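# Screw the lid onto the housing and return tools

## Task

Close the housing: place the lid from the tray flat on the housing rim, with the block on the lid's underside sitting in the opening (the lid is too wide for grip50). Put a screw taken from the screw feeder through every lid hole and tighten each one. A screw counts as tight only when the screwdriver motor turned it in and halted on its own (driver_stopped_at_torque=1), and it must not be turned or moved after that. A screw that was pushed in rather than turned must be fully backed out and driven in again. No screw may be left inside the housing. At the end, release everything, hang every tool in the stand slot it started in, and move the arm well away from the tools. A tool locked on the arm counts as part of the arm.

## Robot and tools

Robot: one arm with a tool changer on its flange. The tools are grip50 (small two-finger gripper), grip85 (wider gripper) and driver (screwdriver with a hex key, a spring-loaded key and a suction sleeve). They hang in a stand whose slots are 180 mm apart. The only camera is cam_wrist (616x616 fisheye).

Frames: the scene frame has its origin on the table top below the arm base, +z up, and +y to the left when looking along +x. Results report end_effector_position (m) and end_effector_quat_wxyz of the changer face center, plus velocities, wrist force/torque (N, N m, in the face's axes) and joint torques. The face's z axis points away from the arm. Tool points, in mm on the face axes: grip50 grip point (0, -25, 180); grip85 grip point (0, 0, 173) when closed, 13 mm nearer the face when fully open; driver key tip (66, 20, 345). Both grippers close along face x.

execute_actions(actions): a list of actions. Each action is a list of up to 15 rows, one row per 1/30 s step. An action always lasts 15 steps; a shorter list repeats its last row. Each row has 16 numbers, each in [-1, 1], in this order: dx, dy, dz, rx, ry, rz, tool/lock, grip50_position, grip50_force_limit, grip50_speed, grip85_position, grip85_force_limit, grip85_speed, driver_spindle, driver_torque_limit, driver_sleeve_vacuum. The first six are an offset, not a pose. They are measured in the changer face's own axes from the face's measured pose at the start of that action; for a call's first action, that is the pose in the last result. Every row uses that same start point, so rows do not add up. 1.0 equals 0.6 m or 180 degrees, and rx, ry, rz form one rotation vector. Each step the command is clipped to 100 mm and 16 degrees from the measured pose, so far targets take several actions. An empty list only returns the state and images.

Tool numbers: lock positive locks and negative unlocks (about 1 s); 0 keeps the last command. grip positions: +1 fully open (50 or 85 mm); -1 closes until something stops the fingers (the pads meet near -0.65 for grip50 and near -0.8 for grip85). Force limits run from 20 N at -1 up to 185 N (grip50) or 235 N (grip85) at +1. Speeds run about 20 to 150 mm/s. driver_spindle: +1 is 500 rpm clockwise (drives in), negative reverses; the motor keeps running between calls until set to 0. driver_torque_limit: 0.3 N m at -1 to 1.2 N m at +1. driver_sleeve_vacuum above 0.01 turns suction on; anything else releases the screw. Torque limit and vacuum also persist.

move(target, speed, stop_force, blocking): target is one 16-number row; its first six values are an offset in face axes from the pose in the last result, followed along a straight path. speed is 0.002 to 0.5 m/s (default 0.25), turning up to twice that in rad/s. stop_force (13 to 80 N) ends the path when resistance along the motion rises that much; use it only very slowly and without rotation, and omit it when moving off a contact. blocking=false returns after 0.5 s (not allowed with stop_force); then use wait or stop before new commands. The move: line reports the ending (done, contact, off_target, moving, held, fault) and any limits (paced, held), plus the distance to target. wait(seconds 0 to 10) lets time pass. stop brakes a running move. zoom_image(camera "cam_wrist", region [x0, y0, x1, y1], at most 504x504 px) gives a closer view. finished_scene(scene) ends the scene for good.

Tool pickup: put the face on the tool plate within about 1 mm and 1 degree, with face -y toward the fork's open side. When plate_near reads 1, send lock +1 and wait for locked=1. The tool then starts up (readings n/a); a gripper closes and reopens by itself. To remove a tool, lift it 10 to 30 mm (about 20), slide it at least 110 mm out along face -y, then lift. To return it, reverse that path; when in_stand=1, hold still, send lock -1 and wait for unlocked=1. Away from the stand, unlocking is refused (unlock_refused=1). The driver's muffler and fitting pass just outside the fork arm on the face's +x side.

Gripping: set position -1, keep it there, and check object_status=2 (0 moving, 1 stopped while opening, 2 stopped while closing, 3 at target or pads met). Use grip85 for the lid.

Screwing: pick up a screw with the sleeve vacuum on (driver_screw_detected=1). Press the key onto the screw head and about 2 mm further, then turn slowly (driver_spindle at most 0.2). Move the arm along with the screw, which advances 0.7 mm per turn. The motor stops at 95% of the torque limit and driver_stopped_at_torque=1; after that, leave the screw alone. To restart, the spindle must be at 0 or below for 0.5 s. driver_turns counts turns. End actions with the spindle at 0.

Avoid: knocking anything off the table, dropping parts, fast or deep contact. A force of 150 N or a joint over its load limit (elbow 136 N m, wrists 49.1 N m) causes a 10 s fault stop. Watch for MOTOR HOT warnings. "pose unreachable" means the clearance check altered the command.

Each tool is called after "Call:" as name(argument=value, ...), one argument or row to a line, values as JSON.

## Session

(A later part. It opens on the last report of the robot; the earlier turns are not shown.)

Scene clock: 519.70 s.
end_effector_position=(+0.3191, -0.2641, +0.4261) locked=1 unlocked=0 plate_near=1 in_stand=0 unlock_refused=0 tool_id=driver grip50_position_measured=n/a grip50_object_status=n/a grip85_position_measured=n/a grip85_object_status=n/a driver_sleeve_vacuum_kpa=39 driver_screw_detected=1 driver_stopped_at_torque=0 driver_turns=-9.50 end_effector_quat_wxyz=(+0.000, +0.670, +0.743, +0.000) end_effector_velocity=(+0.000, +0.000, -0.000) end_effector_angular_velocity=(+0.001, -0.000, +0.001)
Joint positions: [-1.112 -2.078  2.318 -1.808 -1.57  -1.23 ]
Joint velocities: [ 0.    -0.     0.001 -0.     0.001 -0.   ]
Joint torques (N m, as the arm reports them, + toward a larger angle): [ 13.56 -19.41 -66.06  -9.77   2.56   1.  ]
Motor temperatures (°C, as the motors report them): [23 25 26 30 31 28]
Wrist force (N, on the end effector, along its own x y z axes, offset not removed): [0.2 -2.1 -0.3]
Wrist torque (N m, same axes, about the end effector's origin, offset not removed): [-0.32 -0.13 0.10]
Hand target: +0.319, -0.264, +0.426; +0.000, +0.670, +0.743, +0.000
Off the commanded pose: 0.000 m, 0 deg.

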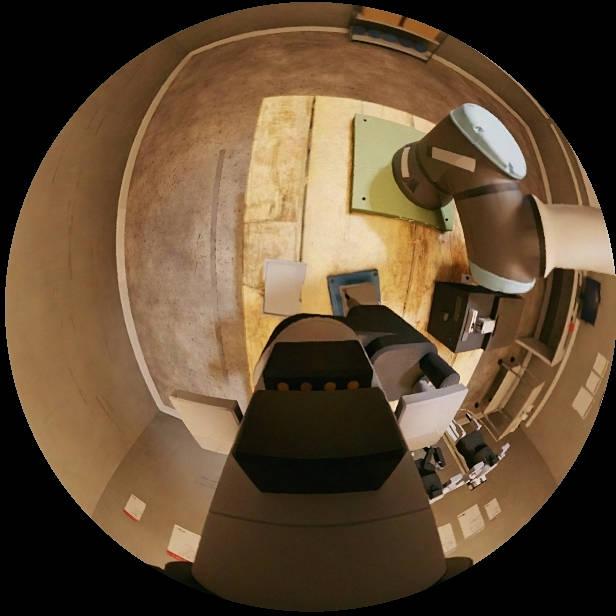

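Call:
execute_actions(
  actions=[
    [[0.0008,-0.0107,0,0,0,0,0,0,0,0,0,0,0,0,0,1]],
    [[0,0,0,0,0,0,0,0,0,0,0,0,0,0,0,1]],
    [[0,0,0.003,0,0,0,0,0,0,0,0,0,0,0,0,1]],
    [[0,0,0.002,0,0,0,0,0,0,0,0,0,0,0,0,1]],
    [[0,0,0.002,0,0,0,0,0,0,0,0,0,0,0,0,1]],
    [[0,0,0,0,0,0,0,0,0,0,0,0,0,0,0,1]],
  ],
)

Call:
execute_actions(
  actions=[
    [[0,0,-0.007,0,0,0,0,0,0,0,0,0,0,0,0,1]],
    [[-0.0016,0,0,0,0,0,0,0,0,0,0,0,0,0,0,1]],
    [[0,0,0.003,0,0,0,0,0,0,0,0,0,0,0,0,1]],
    [[0,0,0.002,0,0,0,0,0,0,0,0,0,0,0,0,1]],
    [[0,0,0.002,0,0,0,0,0,0,0,0,0,0,0,0,1]],
    [[0,0,0,0,0,0,0,0,0,0,0,0,0,0,0,1]],
  ],
)

Call:
execute_actions(
  actions=[
    [[0,0,-0.007,0,0,0,0,0,0,0,0,0,0,0,0,1]],
    [[0,0.0016,0,0,0,0,0,0,0,0,0,0,0,0,0,1]],
    [[0,0,0.003,0,0,0,0,0,0,0,0,0,0,0,0,1]],
    [[0,0,0.002,0,0,0,0,0,0,0,0,0,0,0,0,1]],
    [[0,0,0.002,0,0,0,0,0,0,0,0,0,0,0,0,1]],
    [[0,0,0,0,0,0,0,0,0,0,0,0,0,0,0,1]],
  ],
)

Call:
execute_actions(
  actions=[
    [[0,0,-0.007,0,0,0,0,0,0,0,0,0,0,0,0,1]],
    [[0.0016,0,0,0,0,0,0,0,0,0,0,0,0,0,0,1]],
    [[0,0,0.003,0,0,0,0,0,0,0,0,0,0,0,0,1]],
    [[0,0,0.002,0,0,0,0,0,0,0,0,0,0,0,0,1]],
    [[0,0,0.002,0,0,0,0,0,0,0,0,0,0,0,0,1]],
    [[0,0,0,0,0,0,0,0,0,0,0,0,0,0,0,1]],
  ],
)

Scene clock: 543.27 s.
end_effector_position=(+0.3128, -0.2643, +0.4219) locked=1 unlocked=0 plate_near=1 in_stand=0 unlock_refused=0 tool_id=driver grip50_position_measured=n/a grip50_object_status=n/a grip85_position_measured=n/a grip85_object_status=n/a driver_sleeve_vacuum_kpa=39 driver_screw_detected=1 driver_stopped_at_torque=0 driver_turns=-9.50 end_effector_quat_wxyz=(+0.000, +0.670, +0.743, +0.000) end_effector_velocity=(-0.000, -0.000, -0.000) end_effector_angular_velocity=(+0.001, +0.001, -0.001)
Joint positions: [-1.128 -2.087  2.33  -1.811 -1.57  -1.245]
Joint velocities: [-0.001  0.     0.     0.    -0.     0.   ]
Joint torques (N m, as the arm reports them, + toward a larger angle): [ -8.85  -0.31 -50.98 -10.19  -1.53   0.32]
Motor temperatures (°C, as the motors report them): [23 25 26 30 31 28]
Wrist force (N, on the end effector, along its own x y z axes, offset not removed): [-2.7 -0.1 -5.6]
Wrist torque (N m, same axes, about the end effector's origin, offset not removed): [-0.34 0.51 0.04]
Hand target: +0.313, -0.264, +0.422; +0.000, +0.670, +0.743, +0.000
Off the commanded pose: 0.000 m, 0 deg.

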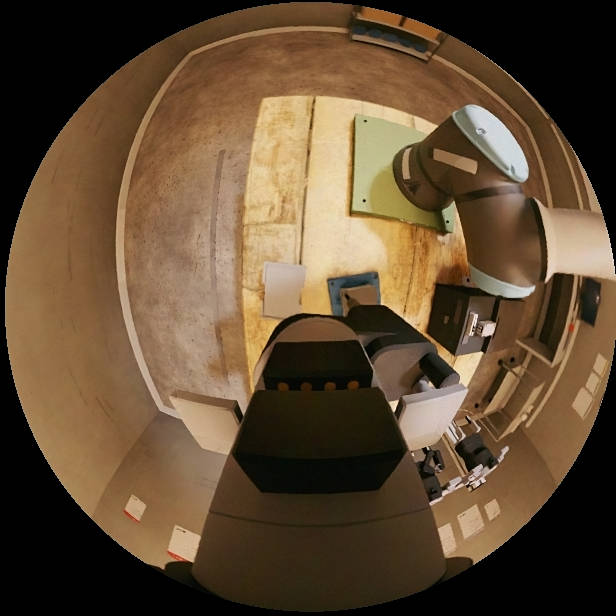

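Scene clock: 546.27 s.
end_effector_position=(+0.3129, -0.2652, +0.4219) locked=1 unlocked=0 plate_near=1 in_stand=0 unlock_refused=0 tool_id=driver grip50_position_measured=n/a grip50_object_status=n/a grip85_position_measured=n/a grip85_object_status=n/a driver_sleeve_vacuum_kpa=39 driver_screw_detected=1 driver_stopped_at_torque=0 driver_turns=-9.50 end_effector_quat_wxyz=(+0.000, +0.670, +0.743, +0.000) end_effector_velocity=(+0.000, +0.000, +0.000) end_effector_angular_velocity=(+0.000, -0.001, +0.000)
Joint positions: [-1.129 -2.085  2.329 -1.812 -1.57  -1.246]
Joint velocities: [ 0.    -0.    -0.     0.     0.001  0.   ]
Joint torques (N m, as the arm reports them, + toward a larger angle): [-12.82   1.55 -50.94 -10.22  -1.7   -1.47]
Motor temperatures (°C, as the motors report them): [23 25 26 30 31 28]
Wrist force (N, on the end effector, along its own x y z axes, offset not removed): [-1.5 -2.0 -4.3]
Wrist torque (N m, same axes, about the end effector's origin, offset not removed): [-0.36 0.23 0.14]
Hand target: +0.313, -0.265, +0.422; +0.000, +0.670, +0.743, +0.000
Off the commanded pose: 0.000 m, 0 deg.

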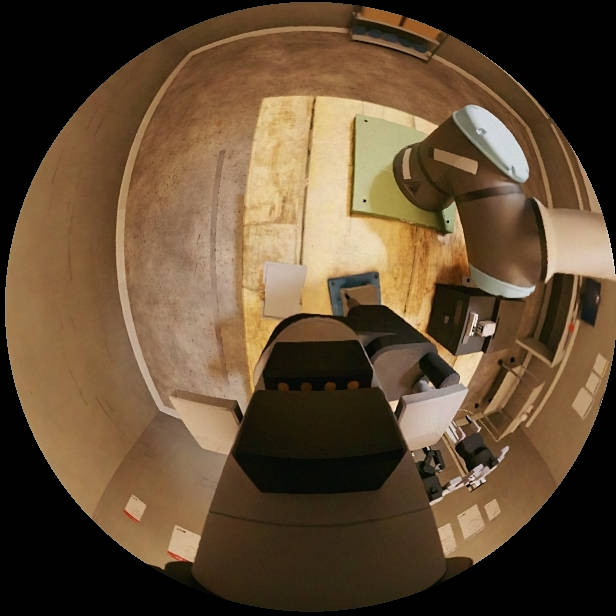

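Scene clock: 549.27 s.
end_effector_position=(+0.3138, -0.2651, +0.4219) locked=1 unlocked=0 plate_near=1 in_stand=0 unlock_refused=0 tool_id=driver grip50_position_measured=n/a grip50_object_status=n/a grip85_position_measured=n/a grip85_object_status=n/a driver_sleeve_vacuum_kpa=39 driver_screw_detected=1 driver_stopped_at_torque=0 driver_turns=-9.50 end_effector_quat_wxyz=(+0.000, +0.670, +0.743, +0.000) end_effector_velocity=(-0.000, -0.000, +0.001) end_effector_angular_velocity=(-0.001, +0.000, -0.001)
Joint positions: [-1.126 -2.084  2.329 -1.813 -1.57  -1.244]
Joint velocities: [-0.    -0.    -0.001  0.    -0.001  0.   ]
Joint torques (N m, as the arm reports them, + toward a larger angle): [ 15.08  -1.94 -50.94 -10.62  -1.22   1.82]
Motor temperatures (°C, as the motors report them): [23 25 26 30 31 28]
Wrist force (N, on the end effector, along its own x y z axes, offset not removed): [-2.9 -2.5 -6.2]
Wrist torque (N m, same axes, about the end effector's origin, offset not removed): [-0.33 0.51 0.08]
Hand target: +0.314, -0.265, +0.422; +0.000, +0.670, +0.743, +0.000
Off the commanded pose: 0.000 m, 0 deg.

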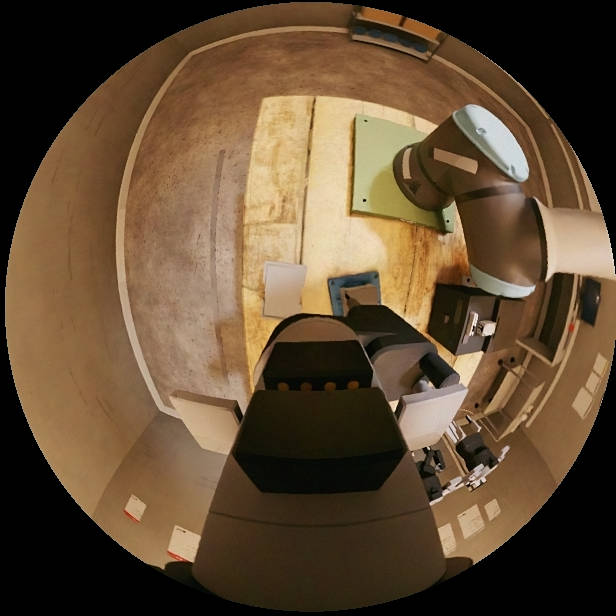

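Scene clock: 552.27 s.
end_effector_position=(+0.3137, -0.2642, +0.4219) locked=1 unlocked=0 plate_near=1 in_stand=0 unlock_refused=0 tool_id=driver grip50_position_measured=n/a grip50_object_status=n/a grip85_position_measured=n/a grip85_object_status=n/a driver_sleeve_vacuum_kpa=34 driver_screw_detected=1 driver_stopped_at_torque=0 driver_turns=-9.50 end_effector_quat_wxyz=(+0.000, +0.670, +0.743, +0.000) end_effector_velocity=(-0.000, +0.000, -0.001) end_effector_angular_velocity=(+0.002, +0.001, -0.000)
Joint positions: [-1.125 -2.085  2.329 -1.812 -1.57  -1.243]
Joint velocities: [-0.     0.     0.001  0.    -0.    -0.   ]
Joint torques (N m, as the arm reports them, + toward a larger angle): [ 16.8   -1.35 -54.52 -10.58  -0.63   1.83]
Motor temperatures (°C, as the motors report them): [23 25 26 30 31 28]
Wrist force (N, on the end effector, along its own x y z axes, offset not removed): [-1.6 1.0 -0.9]
Wrist torque (N m, same axes, about the end effector's origin, offset not removed): [-0.14 -0.08 0.21]
Hand target: +0.314, -0.264, +0.422; +0.000, +0.670, +0.743, +0.000
Off the commanded pose: 0.000 m, 0 deg.

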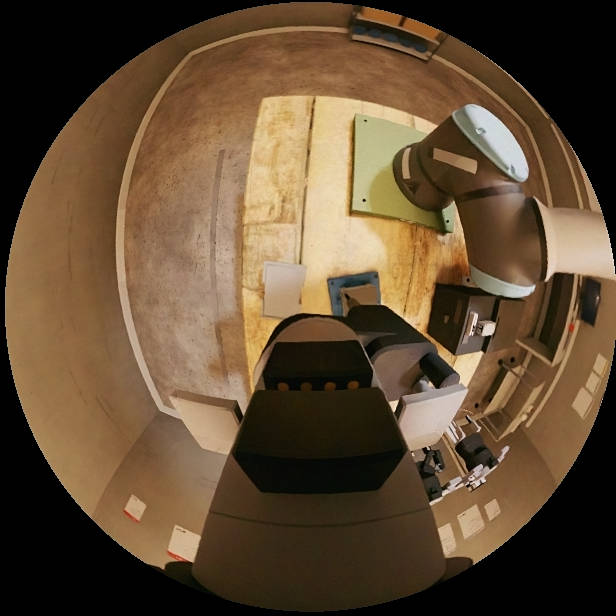

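In. Nudge.

Call:
execute_actions(
  actions=[
    [[0,0.0005,0,0,0,0,0,0,0,0,0,0,0,0,0,1]],
    [[0,0,0,0,0,0,0,0,0,0,0,0,0,0,0,1]],
  ],
)

Call:
execute_actions(
  actions=[
    [[0.0005,0,0,0,0,0,0,0,0,0,0,0,0,0,0,1]],
    [[0,0,0,0,0,0,0,0,0,0,0,0,0,0,0,1]],
  ],
)

Scene clock: 558.00 s.
end_effector_position=(+0.3140, -0.2642, +0.4219) locked=1 unlocked=0 plate_near=1 in_stand=0 unlock_refused=0 tool_id=driver grip50_position_measured=n/a grip50_object_status=n/a grip85_position_measured=n/a grip85_object_status=n/a driver_sleeve_vacuum_kpa=40 driver_screw_detected=1 driver_stopped_at_torque=0 driver_turns=-9.50 end_effector_quat_wxyz=(+0.000, +0.670, +0.743, +0.000) end_effector_velocity=(-0.000, -0.000, +0.000) end_effector_angular_velocity=(-0.001, +0.000, +0.000)
Joint positions: [-1.125 -2.085  2.329 -1.812 -1.57  -1.242]
Joint velocities: [-0.    -0.    -0.    -0.    -0.    -0.001]
Joint torques (N m, as the arm reports them, + toward a larger angle): [ 17.99  -0.69 -68.86 -10.74  -1.48   1.67]
Motor temperatures (°C, as the motors report them): [23 25 26 30 31 28]
Wrist force (N, on the end effector, along its own x y z axes, offset not removed): [-0.2 -2.9 -0.5]
Wrist torque (N m, same axes, about the end effector's origin, offset not removed): [-0.41 -0.03 0.08]
Hand target: +0.314, -0.264, +0.422; +0.000, +0.670, +0.743, +0.000
Off the commanded pose: 0.000 m, 0 deg.

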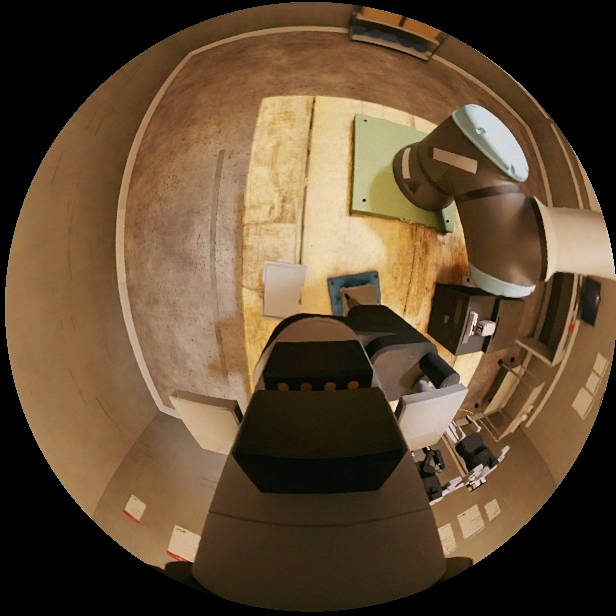

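Scene clock: 559.00 s.
end_effector_position=(+0.3140, -0.2639, +0.4219) locked=1 unlocked=0 plate_near=1 in_stand=0 unlock_refused=0 tool_id=driver grip50_position_measured=n/a grip50_object_status=n/a grip85_position_measured=n/a grip85_object_status=n/a driver_sleeve_vacuum_kpa=36 driver_screw_detected=1 driver_stopped_at_torque=0 driver_turns=-9.50 end_effector_quat_wxyz=(+0.000, +0.670, +0.743, +0.000) end_effector_velocity=(+0.000, +0.000, -0.000) end_effector_angular_velocity=(+0.001, -0.001, -0.000)
Joint positions: [-1.124 -2.085  2.329 -1.812 -1.57  -1.242]
Joint velocities: [-0.    -0.     0.001 -0.     0.001 -0.   ]
Joint torques (N m, as the arm reports them, + toward a larger angle): [ 18.29 -24.88 -53.38  -4.85  -1.35   1.88]
Motor temperatures (°C, as the motors report them): [23 25 26 30 31 28]
Wrist force (N, on the end effector, along its own x y z axes, offset not removed): [0.0 -2.1 -1.8]
Wrist torque (N m, same axes, about the end effector's origin, offset not removed): [-0.42 -0.17 0.09]
Hand target: +0.314, -0.264, +0.422; +0.000, +0.670, +0.743, +0.000
Off the commanded pose: 0.000 m, 0 deg.

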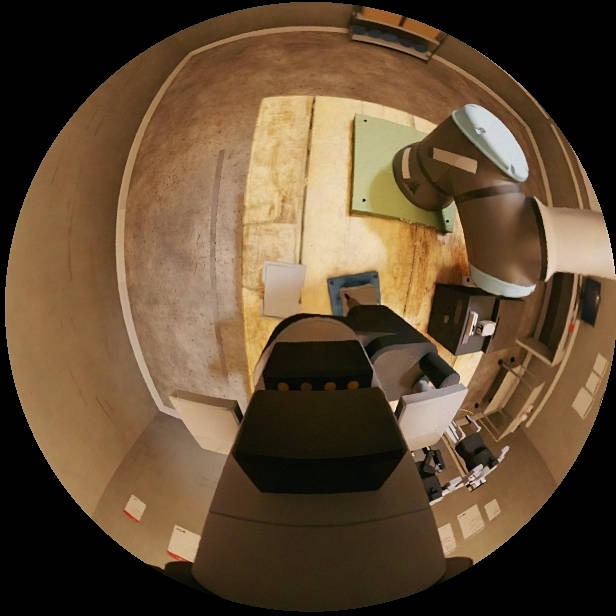

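Call:
execute_actions(
  actions=[
    [[-0.0007,0.0002,0,0,0,0,0,0,0,0,0,0,0,0,0,1]],
    [[0,0,0,0,0,0,0,0,0,0,0,0,0,0,0,1]],
  ],
)

Call:
move(
  target=[0,0,0.018,0,0,0,0,0,0,0,0,0,0,0.2,0,1],
  speed=0.002,
)

Call:
execute_actions(
  actions=[
    [[0,0,0,0,0,0,0,0,0,0,0,0,0,0.2,0,1]],
    [[0,0,0,0,0,0,0,0,0,0,0,0,0,0.2,0,1]],
    [[0,0,0,0,0,0,0,0,0,0,0,0,0,0,0,1]],
  ],
)

Scene clock: 569.13 s.
end_effector_position=(+0.3141, -0.2643, +0.4219) locked=1 unlocked=0 plate_near=1 in_stand=0 unlock_refused=0 tool_id=driver grip50_position_measured=n/a grip50_object_status=n/a grip85_position_measured=n/a grip85_object_status=n/a driver_sleeve_vacuum_kpa=39 driver_screw_detected=1 driver_stopped_at_torque=0 driver_turns=-9.50 end_effector_quat_wxyz=(+0.000, +0.670, +0.743, +0.000) end_effector_velocity=(+0.000, +0.000, +0.001) end_effector_angular_velocity=(-0.001, -0.001, +0.000)
Joint positions: [-1.124 -2.084  2.329 -1.812 -1.57  -1.242]
Joint velocities: [ 0.001 -0.    -0.001 -0.     0.001  0.   ]
Joint torques (N m, as the arm reports them, + toward a larger angle): [ 10.96  -3.46 -69.86 -10.59  -1.41  -0.46]
Motor temperatures (°C, as the motors report them): [23 25 26 30 31 28]
Wrist force (N, on the end effector, along its own x y z axes, offset not removed): [-2.3 -1.0 -0.4]
Wrist torque (N m, same axes, about the end effector's origin, offset not removed): [-0.26 0.05 0.16]
Hand target: +0.314, -0.264, +0.422; +0.000, +0.670, +0.743, +0.000
Off the commanded pose: 0.000 m, 0 deg.

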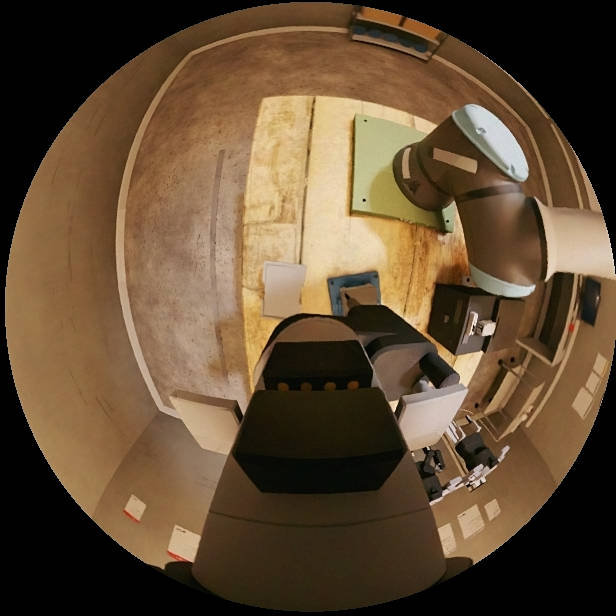

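Scene clock: 574.77 s.
end_effector_position=(+0.3141, -0.2643, +0.4111) locked=1 unlocked=0 plate_near=1 in_stand=0 unlock_refused=0 tool_id=driver grip50_position_measured=n/a grip50_object_status=n/a grip85_position_measured=n/a grip85_object_status=n/a driver_sleeve_vacuum_kpa=40 driver_screw_detected=1 driver_stopped_at_torque=1 driver_turns=-0.45 end_effector_quat_wxyz=(+0.000, +0.670, +0.743, +0.000) end_effector_velocity=(+0.000, -0.000, -0.000) end_effector_angular_velocity=(-0.000, -0.000, -0.000)
Joint positions: [-1.124 -2.078  2.346 -1.835 -1.57  -1.242]
Joint velocities: [ 0.     0.     0.    -0.001  0.     0.001]
Joint torques (N m, as the arm reports them, + toward a larger angle): [ 16.18   1.56 -49.26 -10.24  -1.12   2.01]
Motor temperatures (°C, as the motors report them): [23 25 26 30 31 28]
Wrist force (N, on the end effector, along its own x y z axes, offset not removed): [-0.6 -1.3 -5.5]
Wrist torque (N m, same axes, about the end effector's origin, offset not removed): [-1.16 0.33 0.18]
Hand target: +0.314, -0.264, +0.411; +0.000, +0.670, +0.743, +0.000
Off the commanded pose: 0.000 m, 0 deg.
move: done

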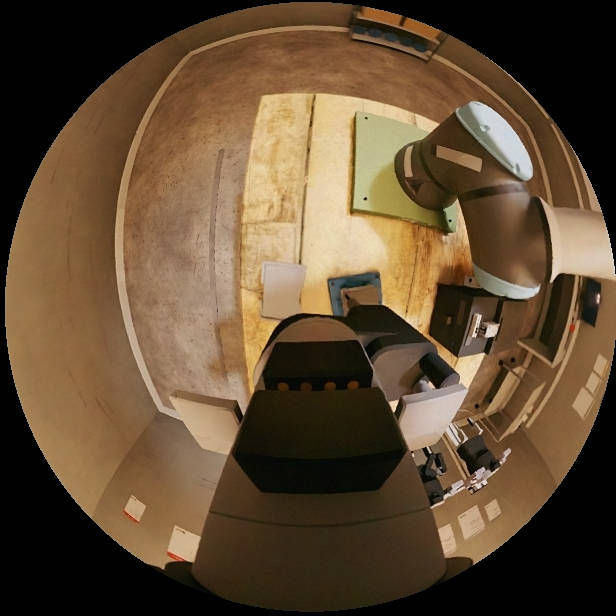

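Scene clock: 576.27 s.
end_effector_position=(+0.3141, -0.2643, +0.4111) locked=1 unlocked=0 plate_near=1 in_stand=0 unlock_refused=0 tool_id=driver grip50_position_measured=n/a grip50_object_status=n/a grip85_position_measured=n/a grip85_object_status=n/a driver_sleeve_vacuum_kpa=40 driver_screw_detected=1 driver_stopped_at_torque=1 driver_turns=-0.45 end_effector_quat_wxyz=(+0.000, +0.670, +0.743, +0.000) end_effector_velocity=(-0.000, -0.000, +0.000) end_effector_angular_velocity=(-0.001, +0.001, -0.000)
Joint positions: [-1.124 -2.078  2.346 -1.835 -1.57  -1.242]
Joint velocities: [-0.    -0.    -0.     0.    -0.002  0.   ]
Joint torques (N m, as the arm reports them, + toward a larger angle): [ 15.96   0.85 -51.72  -9.51  -0.74   1.45]
Motor temperatures (°C, as the motors report them): [23 25 26 30 31 28]
Wrist force (N, on the end effector, along its own x y z axes, offset not removed): [1.6 2.5 -7.9]
Wrist torque (N m, same axes, about the end effector's origin, offset not removed): [-0.95 0.08 0.21]
Hand target: +0.314, -0.264, +0.411; +0.000, +0.670, +0.743, +0.000
Off the commanded pose: 0.000 m, 0 deg.

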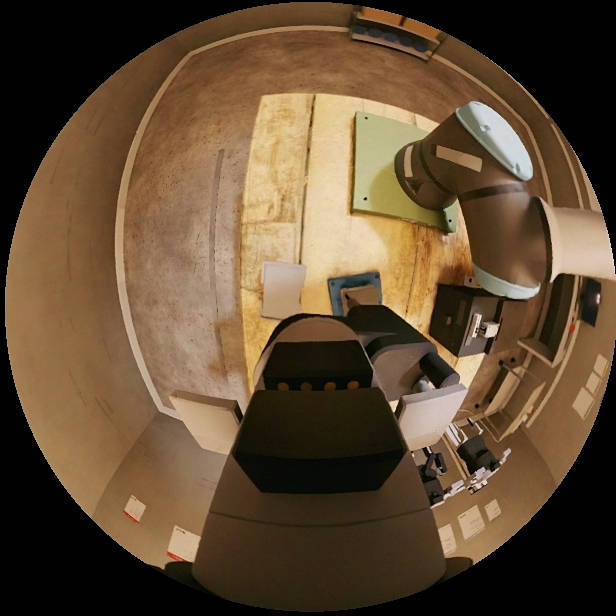

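Call:
move(
  target=[0,0,-0.2,0,0,0,0,0,0,0,0,0,0,0,0,0],
  speed=0.08,
)

Call:
move(
  target=[0.5153,0.0923,0,0,0,0,0,0,0,0,0,0,0,0,0,0],
  speed=0.2,
)

Call:
move(
  target=[0,0,0.032,0,0,0,0,0,0,0,0,0,0,0,0,0],
  speed=0.03,
)

Call:
zoom_image(
  camera="cam_wrist",
  region=[328,280,358,310],
)

Scene clock: 585.53 s.
end_effector_position=(+0.3140, -0.2642, +0.5309) locked=1 unlocked=0 plate_near=1 in_stand=0 unlock_refused=0 tool_id=driver grip50_position_measured=n/a grip50_object_status=n/a grip85_position_measured=n/a grip85_object_status=n/a driver_sleeve_vacuum_kpa=0 driver_screw_detected=0 driver_stopped_at_torque=1 driver_turns=-0.45 end_effector_quat_wxyz=(+0.000, +0.670, +0.743, +0.000) end_effector_velocity=(-0.000, -0.000, +0.003) end_effector_angular_velocity=(-0.000, -0.000, -0.000)
Joint positions: [-1.125 -2.116  2.15  -1.602 -1.57  -1.242]
Joint velocities: [-0.    -0.    -0.004  0.004 -0.    -0.   ]
Joint torques (N m, as the arm reports them, + toward a larger angle): [-16.55 -22.63 -73.55  -4.41  -1.7   -1.25]
Motor temperatures (°C, as the motors report them): [23 25 26 30 31 28]
Wrist force (N, on the end effector, along its own x y z axes, offset not removed): [-5.5 -1.8 -0.3]
Wrist torque (N m, same axes, about the end effector's origin, offset not removed): [-0.32 0.22 0.13]
Hand target: +0.314, -0.264, +0.531; +0.000, +0.670, +0.743, +0.000
Off the commanded pose: 0.000 m, 0 deg.
move: done

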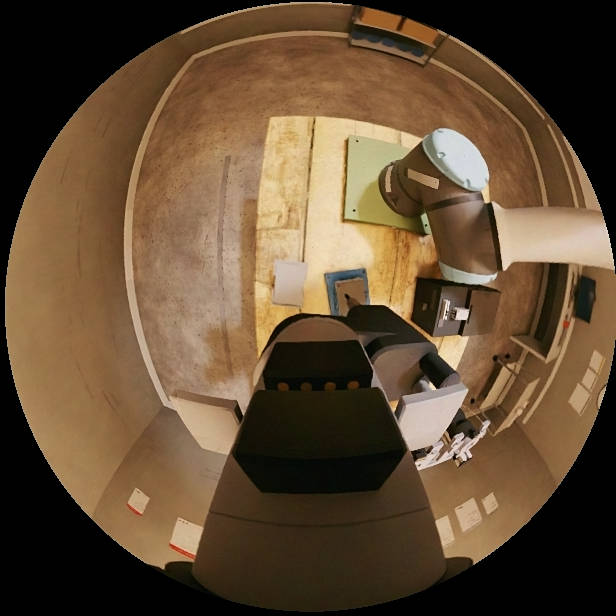

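Scene clock: 587.67 s.
end_effector_position=(+0.3369, +0.0490, +0.5307) locked=1 unlocked=0 plate_near=1 in_stand=0 unlock_refused=0 tool_id=driver grip50_position_measured=n/a grip50_object_status=n/a grip85_position_measured=n/a grip85_object_status=n/a driver_sleeve_vacuum_kpa=0 driver_screw_detected=0 driver_stopped_at_torque=1 driver_turns=-0.45 end_effector_quat_wxyz=(+0.000, +0.670, +0.743, -0.000) end_effector_velocity=(+0.001, +0.002, -0.000) end_effector_angular_velocity=(-0.002, +0.002, -0.001)
Joint positions: [-0.384 -2.276  2.209 -1.502 -1.568 -0.502]
Joint velocities: [ 0.009  0.003 -0.    -0.002 -0.002  0.009]
Joint torques (N m, as the arm reports them, + toward a larger angle): [ 13.81  12.93 -72.02 -11.65  -2.05   2.43]
Motor temperatures (°C, as the motors report them): [23 25 26 30 31 28]
Wrist force (N, on the end effector, along its own x y z axes, offset not removed): [-3.2 -1.1 -1.6]
Wrist torque (N m, same axes, about the end effector's origin, offset not removed): [-0.34 0.05 0.20]
Hand target: +0.337, +0.049, +0.531; +0.000, +0.670, +0.743, -0.000
Off the commanded pose: 0.000 m, 0 deg.
move: done

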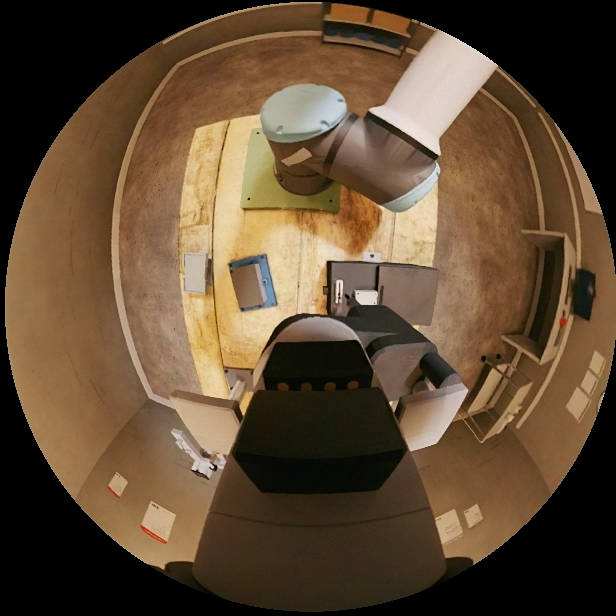

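Scene clock: 588.63 s.
end_effector_position=(+0.3369, +0.0490, +0.5117) locked=1 unlocked=0 plate_near=1 in_stand=0 unlock_refused=0 tool_id=driver grip50_position_measured=n/a grip50_object_status=n/a grip85_position_measured=n/a grip85_object_status=n/a driver_sleeve_vacuum_kpa=0 driver_screw_detected=0 driver_stopped_at_torque=1 driver_turns=-0.45 end_effector_quat_wxyz=(+0.000, +0.670, +0.743, -0.000) end_effector_velocity=(+0.000, -0.000, -0.002) end_effector_angular_velocity=(-0.000, +0.000, -0.000)
Joint positions: [-0.384 -2.278  2.243 -1.534 -1.569 -0.502]
Joint velocities: [-0.    -0.     0.003 -0.003 -0.    -0.   ]
Joint torques (N m, as the arm reports them, + toward a larger angle): [-13.78  -9.45 -55.04 -11.22   1.28  -1.01]
Motor temperatures (°C, as the motors report them): [23 25 26 30 31 28]
Wrist force (N, on the end effector, along its own x y z axes, offset not removed): [-0.7 -3.5 -0.7]
Wrist torque (N m, same axes, about the end effector's origin, offset not removed): [-0.42 -0.09 0.09]
Hand target: +0.337, +0.049, +0.511; +0.000, +0.670, +0.743, -0.000
Off the commanded pose: 0.000 m, 0 deg.
move: done

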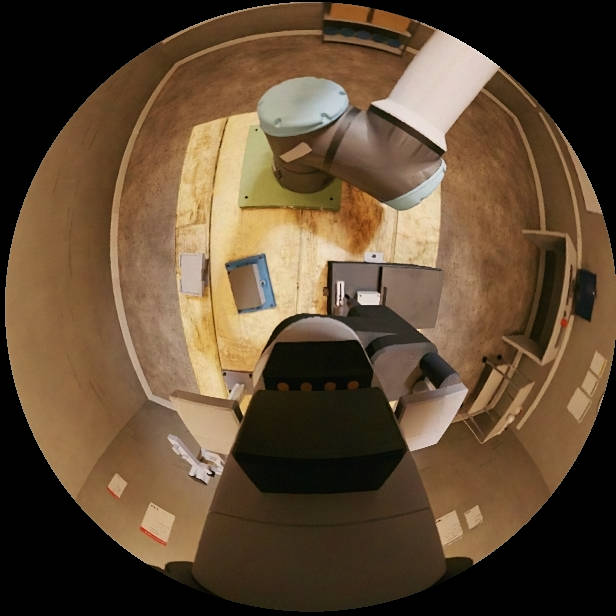

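Region (328, 280, 358, 310) of cam_wrist's 616x616 image, scaled by 16.800, with more detail than that image has.

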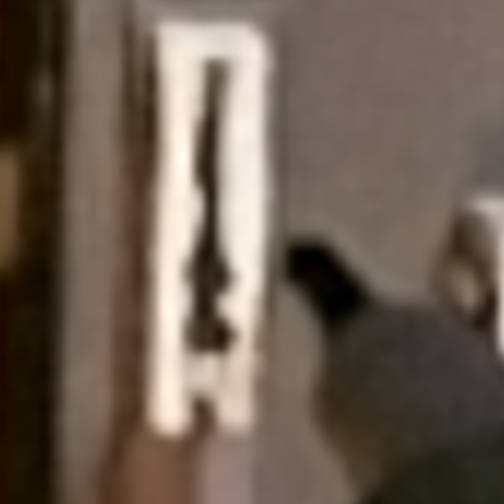

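Call:
execute_actions(
  actions=[],
)

Call:
zoom_image(
  camera="cam_wrist",
  region=[328,280,358,310],
)

Scene clock: 607.53 s.
end_effector_position=(+0.3369, +0.0490, +0.5115) locked=1 unlocked=0 plate_near=1 in_stand=0 unlock_refused=0 tool_id=driver grip50_position_measured=n/a grip50_object_status=n/a grip85_position_measured=n/a grip85_object_status=n/a driver_sleeve_vacuum_kpa=0 driver_screw_detected=0 driver_stopped_at_torque=1 driver_turns=-0.45 end_effector_quat_wxyz=(+0.000, +0.670, +0.743, -0.000) end_effector_velocity=(-0.000, +0.000, -0.000) end_effector_angular_velocity=(-0.000, +0.001, +0.001)
Joint positions: [-0.384 -2.278  2.243 -1.534 -1.568 -0.502]
Joint velocities: [ 0.    -0.     0.     0.    -0.001 -0.   ]
Joint torques (N m, as the arm reports them, + toward a larger angle): [-17.4  -10.37 -55.38 -11.17   2.95   2.03]
Motor temperatures (°C, as the motors report them): [23 25 26 30 31 28]
Wrist force (N, on the end effector, along its own x y z axes, offset not removed): [0.9 0.0 -1.0]
Wrist torque (N m, same axes, about the end effector's origin, offset not removed): [-0.03 -0.24 0.18]
Hand target: +0.337, +0.049, +0.511; +0.000, +0.670, +0.743, -0.000
Off the commanded pose: 0.000 m, 0 deg.

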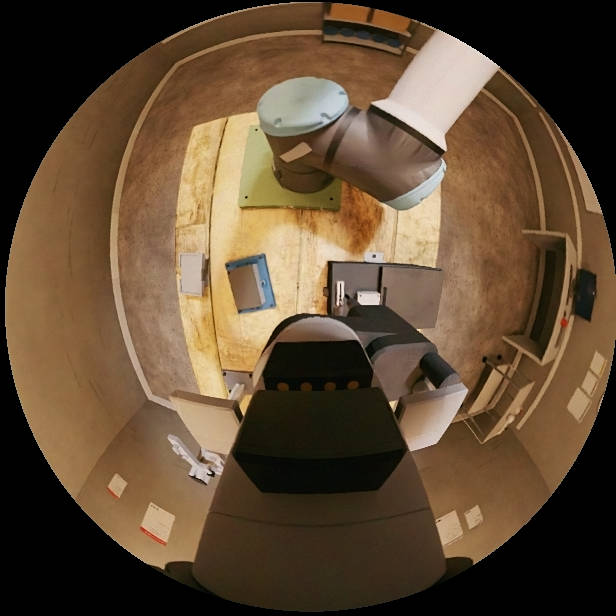

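Region (328, 280, 358, 310) of cam_wrist's 616x616 image, scaled by 16.800, with more detail than that image has.

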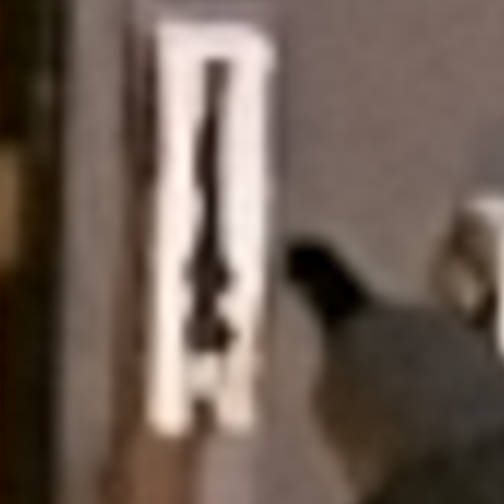

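Call:
execute_actions(
  actions=[
    [[0,0,-0.012,0,0,0,0,0,0,0,0,0,0,0,0,0]],
    [[0,0,0,0,0,0,0,0,0,0,0,0,0,0,0,0]],
    [[-0.0195,0.002,0,0,0,0,0,0,0,0,0,0,0,0,0,1]],
    [[0,0,0,0,0,0,0,0,0,0,0,0,0,0,0,1]],
  ],
)

Call:
zoom_image(
  camera="cam_wrist",
  region=[328,280,358,310],
)

Scene clock: 614.83 s.
end_effector_position=(+0.3393, +0.0376, +0.5187) locked=1 unlocked=0 plate_near=1 in_stand=0 unlock_refused=0 tool_id=driver grip50_position_measured=n/a grip50_object_status=n/a grip85_position_measured=n/a grip85_object_status=n/a driver_sleeve_vacuum_kpa=14 driver_screw_detected=0 driver_stopped_at_torque=1 driver_turns=-0.45 end_effector_quat_wxyz=(+0.000, +0.670, +0.743, -0.000) end_effector_velocity=(-0.000, -0.000, -0.001) end_effector_angular_velocity=(-0.000, +0.002, -0.000)
Joint positions: [-0.417 -2.276  2.23  -1.524 -1.569 -0.534]
Joint velocities: [-0.     0.     0.001  0.001 -0.001  0.   ]
Joint torques (N m, as the arm reports them, + toward a larger angle): [  1.08  13.88 -72.98 -11.07  -0.37   2.22]
Motor temperatures (°C, as the motors report them): [23 25 26 30 31 28]
Wrist force (N, on the end effector, along its own x y z axes, offset not removed): [2.7 -2.9 -1.3]
Wrist torque (N m, same axes, about the end effector's origin, offset not removed): [-0.35 -0.26 0.17]
Hand target: +0.339, +0.038, +0.519; +0.000, +0.670, +0.743, -0.000
Off the commanded pose: 0.000 m, 0 deg.

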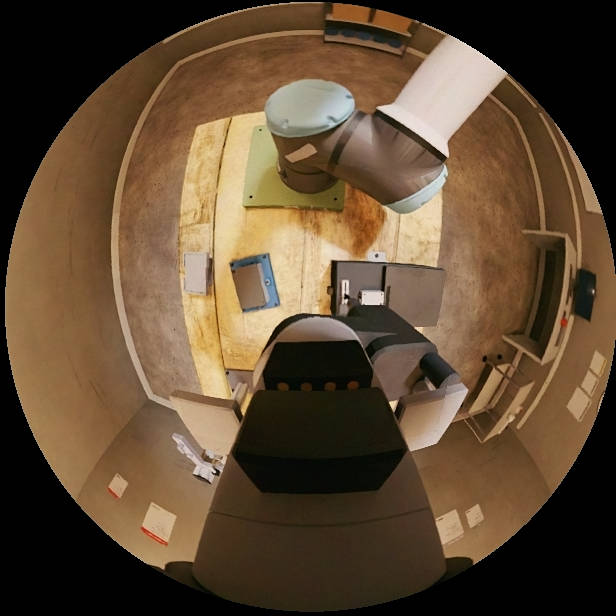

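Region (328, 280, 358, 310) of cam_wrist's 616x616 image, scaled by 16.800, with more detail than that image has.

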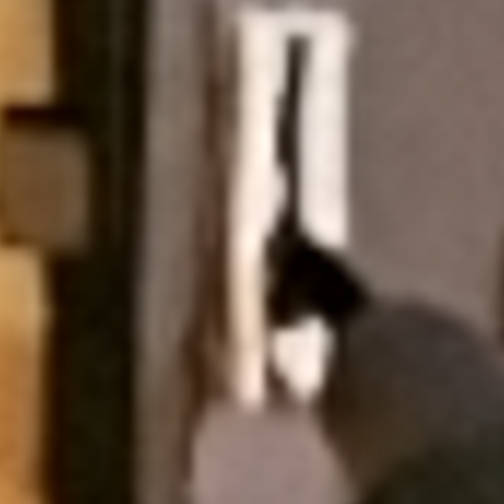

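Call:
execute_actions(
  actions=[
    [[0,0,0.004,0,0,0,0,0,0,0,0,0,0,-0.06,0,1]],
    [[0,0,0.003,0,0,0,0,0,0,0,0,0,0,-0.06,0,1]],
    [[0,0,0.002,0,0,0,0,0,0,0,0,0,0,-0.06,0,1]],
    [[0,0,0.001,0,0,0,0,0,0,0,0,0,0,-0.06,0,1]],
    [[0,0,0,0,0,0,0,0,0,0,0,0,0,0,0,1]],
  ],
)

Call:
zoom_image(
  camera="cam_wrist",
  region=[328,280,358,310],
)

Scene clock: 622.63 s.
end_effector_position=(+0.3393, +0.0376, +0.5127) locked=1 unlocked=0 plate_near=1 in_stand=0 unlock_refused=0 tool_id=driver grip50_position_measured=n/a grip50_object_status=n/a grip85_position_measured=n/a grip85_object_status=n/a driver_sleeve_vacuum_kpa=39 driver_screw_detected=1 driver_stopped_at_torque=1 driver_turns=-1.45 end_effector_quat_wxyz=(+0.000, +0.670, +0.743, -0.000) end_effector_velocity=(-0.000, -0.000, -0.000) end_effector_angular_velocity=(-0.000, +0.001, -0.001)
Joint positions: [-0.416 -2.276  2.24  -1.534 -1.569 -0.534]
Joint velocities: [-0.    -0.     0.001 -0.    -0.     0.001]
Joint torques (N m, as the arm reports them, + toward a larger angle): [ 14.06 -10.49 -53.16 -10.67  -0.2   -0.2 ]
Motor temperatures (°C, as the motors report them): [23 25 26 30 31 28]
Wrist force (N, on the end effector, along its own x y z axes, offset not removed): [0.0 -2.7 -4.4]
Wrist torque (N m, same axes, about the end effector's origin, offset not removed): [-0.53 -0.25 0.21]
Hand target: +0.339, +0.038, +0.513; +0.000, +0.670, +0.743, -0.000
Off the commanded pose: 0.000 m, 0 deg.

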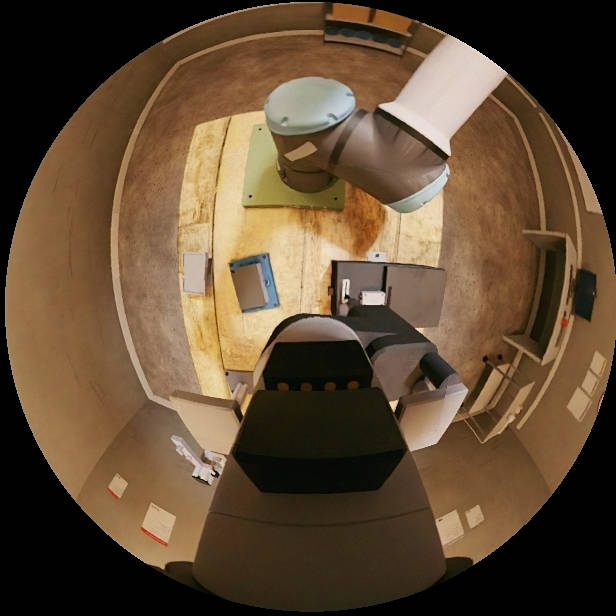

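Region (328, 280, 358, 310) of cam_wrist's 616x616 image, scaled by 16.800, with more detail than that image has.

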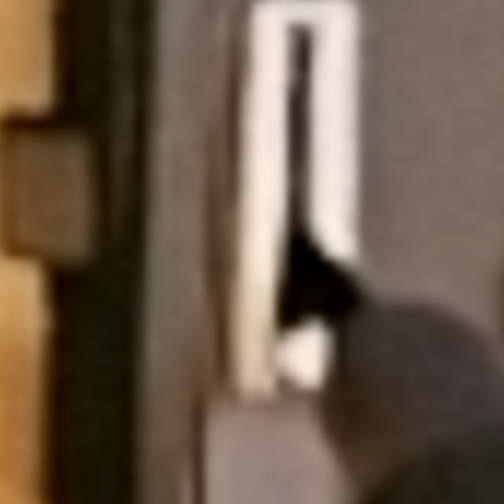

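Call:
move(
  target=[0,0,-0.055,0,0,0,0,0,0,0,0,0,0,0,0,1],
  speed=0.03,
)

Call:
move(
  target=[-0.3493,0.0554,0,0,0,0,0,0,0,0,0,0,0,0,0,1],
  speed=0.12,
)

Call:
move(
  target=[0,0,0.1953,0,0,0,0,0,0,0,0,0,0,0,0,1],
  speed=0.06,
)

Call:
zoom_image(
  camera="cam_wrist",
  region=[328,280,358,310],
)

Scene clock: 644.47 s.
end_effector_position=(+0.3393, +0.0376, +0.5455) locked=1 unlocked=0 plate_near=1 in_stand=0 unlock_refused=0 tool_id=driver grip50_position_measured=n/a grip50_object_status=n/a grip85_position_measured=n/a grip85_object_status=n/a driver_sleeve_vacuum_kpa=40 driver_screw_detected=1 driver_stopped_at_torque=1 driver_turns=-1.45 end_effector_quat_wxyz=(+0.000, +0.670, +0.743, -0.000) end_effector_velocity=(+0.000, -0.000, +0.002) end_effector_angular_velocity=(+0.000, -0.001, +0.001)
Joint positions: [-0.417 -2.272  2.181 -1.479 -1.569 -0.534]
Joint velocities: [-0.     0.    -0.004  0.003  0.    -0.001]
Joint torques (N m, as the arm reports them, + toward a larger angle): [-15.63  14.66 -72.84  -5.23  -0.61  -1.35]
Motor temperatures (°C, as the motors report them): [23 25 26 30 31 28]
Wrist force (N, on the end effector, along its own x y z axes, offset not removed): [-3.5 -1.9 -0.3]
Wrist torque (N m, same axes, about the end effector's origin, offset not removed): [-0.33 0.19 0.17]
Hand target: +0.339, +0.038, +0.546; +0.000, +0.670, +0.743, -0.000
Off the commanded pose: 0.000 m, 0 deg.
move: done

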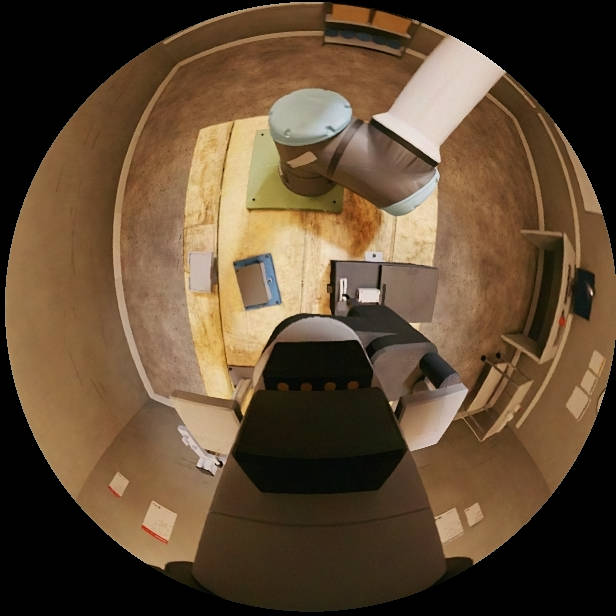

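Scene clock: 646.70 s.
end_effector_position=(+0.3941, -0.1672, +0.5457) locked=1 unlocked=0 plate_near=1 in_stand=0 unlock_refused=0 tool_id=driver grip50_position_measured=n/a grip50_object_status=n/a grip85_position_measured=n/a grip85_object_status=n/a driver_sleeve_vacuum_kpa=40 driver_screw_detected=1 driver_stopped_at_torque=1 driver_turns=-1.45 end_effector_quat_wxyz=(+0.000, +0.670, +0.743, +0.000) end_effector_velocity=(+0.001, -0.002, -0.000) end_effector_angular_velocity=(+0.001, -0.000, +0.000)
Joint positions: [-0.809 -2.08   2.107 -1.596 -1.569 -0.927]
Joint velocities: [-0.003  0.003 -0.001 -0.002  0.001 -0.003]
Joint torques (N m, as the arm reports them, + toward a larger angle): [-15.56  -4.   -73.57 -10.95   2.82  -1.42]
Motor temperatures (°C, as the motors report them): [23 25 26 30 31 28]
Wrist force (N, on the end effector, along its own x y z axes, offset not removed): [-0.8 -4.2 0.1]
Wrist torque (N m, same axes, about the end effector's origin, offset not removed): [-0.39 -0.05 0.09]
Hand target: +0.394, -0.167, +0.546; +0.000, +0.670, +0.743, +0.000
Off the commanded pose: 0.000 m, 0 deg.
move: done

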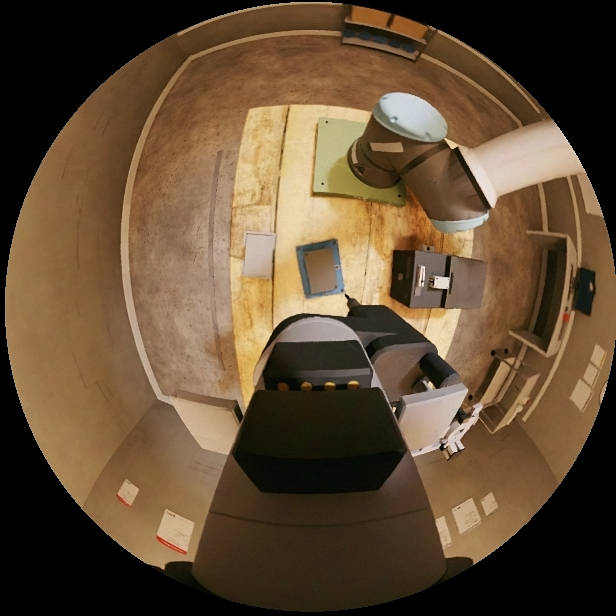

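Scene clock: 649.07 s.
end_effector_position=(+0.3942, -0.1673, +0.4287) locked=1 unlocked=0 plate_near=1 in_stand=0 unlock_refused=0 tool_id=driver grip50_position_measured=n/a grip50_object_status=n/a grip85_position_measured=n/a grip85_object_status=n/a driver_sleeve_vacuum_kpa=40 driver_screw_detected=1 driver_stopped_at_torque=1 driver_turns=-1.45 end_effector_quat_wxyz=(+0.000, +0.670, +0.743, +0.000) end_effector_velocity=(+0.000, +0.000, -0.002) end_effector_angular_velocity=(-0.000, -0.000, +0.000)
Joint positions: [-0.808 -2.047  2.299 -1.82  -1.569 -0.926]
Joint velocities: [ 0.001  0.001  0.003 -0.004 -0.     0.   ]
Joint torques (N m, as the arm reports them, + toward a larger angle): [ 16.35  -4.38 -52.12 -10.85   2.38   2.  ]
Motor temperatures (°C, as the motors report them): [23 25 26 30 31 28]
Wrist force (N, on the end effector, along its own x y z axes, offset not removed): [-1.1 -2.0 1.2]
Wrist torque (N m, same axes, about the end effector's origin, offset not removed): [-0.31 -0.04 0.16]
Hand target: +0.394, -0.167, +0.429; +0.000, +0.670, +0.743, +0.000
Off the commanded pose: 0.000 m, 0 deg.
move: done

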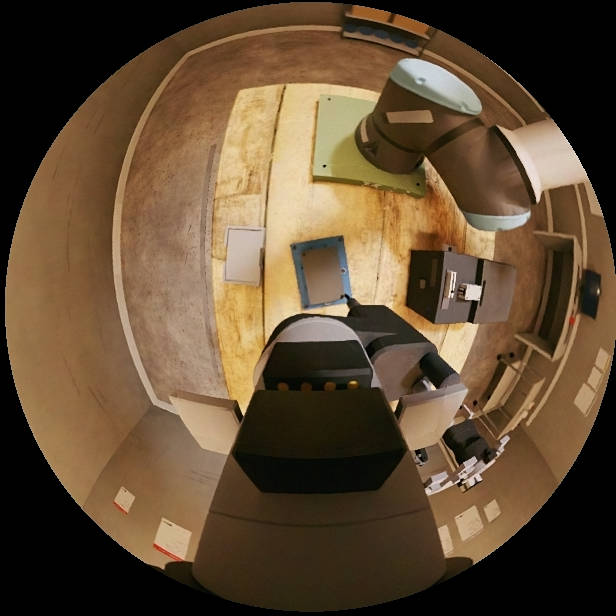

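Region (328, 280, 358, 310) of cam_wrist's 616x616 image, scaled by 16.800, with more detail than that image has.

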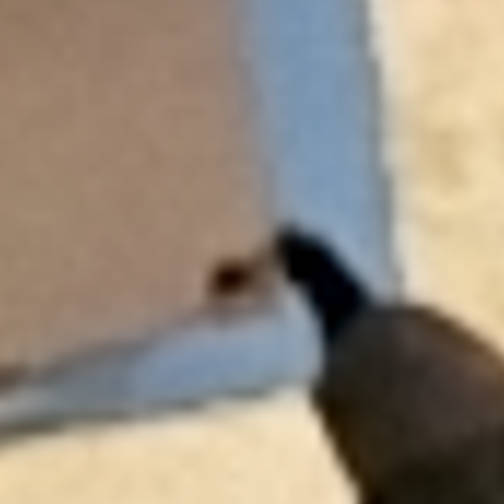

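Hole at (229,277): move (−7.1,+6.7). Also check hole count.

Call:
zoom_image(
  camera="cam_wrist",
  region=[285,232,365,312],
)

Call:
execute_actions(
  actions=[
    [[-0.0119,0.0111,0,0,0,0,0,0,0,0,0,0,0,0,0,1]],
    [[0,0,0,0,0,0,0,0,0,0,0,0,0,0,0,1]],
    [[0,0,0.005,0,0,0,0,0,0,0,0,0,0,0,0,1]],
    [[0,0,0.003,0,0,0,0,0,0,0,0,0,0,0,0,1]],
    [[0,0,0.003,0,0,0,0,0,0,0,0,0,0,0,0,1]],
    [[0,0,0,0,0,0,0,0,0,0,0,0,0,0,0,1]],
  ],
)

Region (285, 232, 365, 312) of cam_wrist's 616x616 image, scaled by 6.300, with more detail than that image has.

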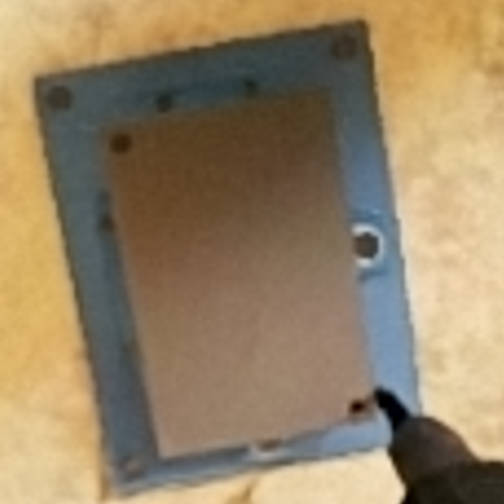

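Scene clock: 666.53 s.
end_effector_position=(+0.4015, -0.1736, +0.4222) locked=1 unlocked=0 plate_near=1 in_stand=0 unlock_refused=0 tool_id=driver grip50_position_measured=n/a grip50_object_status=n/a grip85_position_measured=n/a grip85_object_status=n/a driver_sleeve_vacuum_kpa=37 driver_screw_detected=1 driver_stopped_at_torque=1 driver_turns=-1.45 end_effector_quat_wxyz=(+0.000, +0.670, +0.743, +0.000) end_effector_velocity=(+0.000, -0.000, +0.000) end_effector_angular_velocity=(-0.001, +0.000, +0.000)
Joint positions: [-0.806 -2.022  2.298 -1.844 -1.569 -0.923]
Joint velocities: [ 0.     0.    -0.001  0.    -0.001  0.   ]
Joint torques (N m, as the arm reports them, + toward a larger angle): [ 16.64  -9.78 -54.09 -10.49   0.73   1.9 ]
Motor temperatures (°C, as the motors report them): [23 25 26 30 31 28]
Wrist force (N, on the end effector, along its own x y z axes, offset not removed): [-1.3 -4.5 -0.3]
Wrist torque (N m, same axes, about the end effector's origin, offset not removed): [-0.46 -0.05 0.02]
Hand target: +0.401, -0.174, +0.422; +0.000, +0.670, +0.743, +0.000
Off the commanded pose: 0.000 m, 0 deg.

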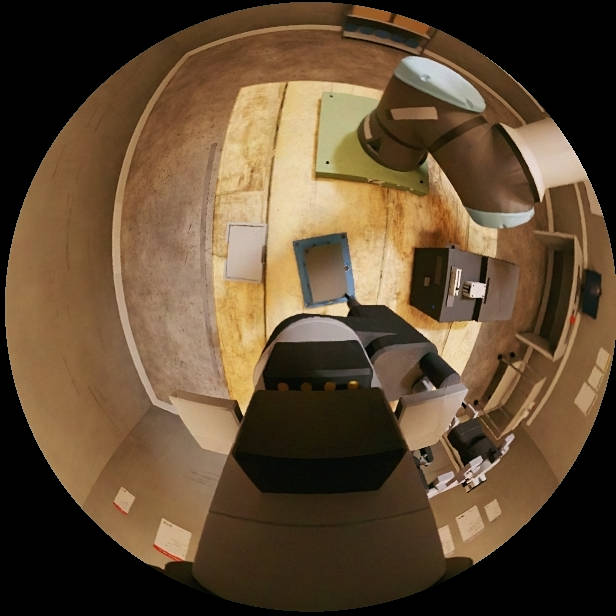

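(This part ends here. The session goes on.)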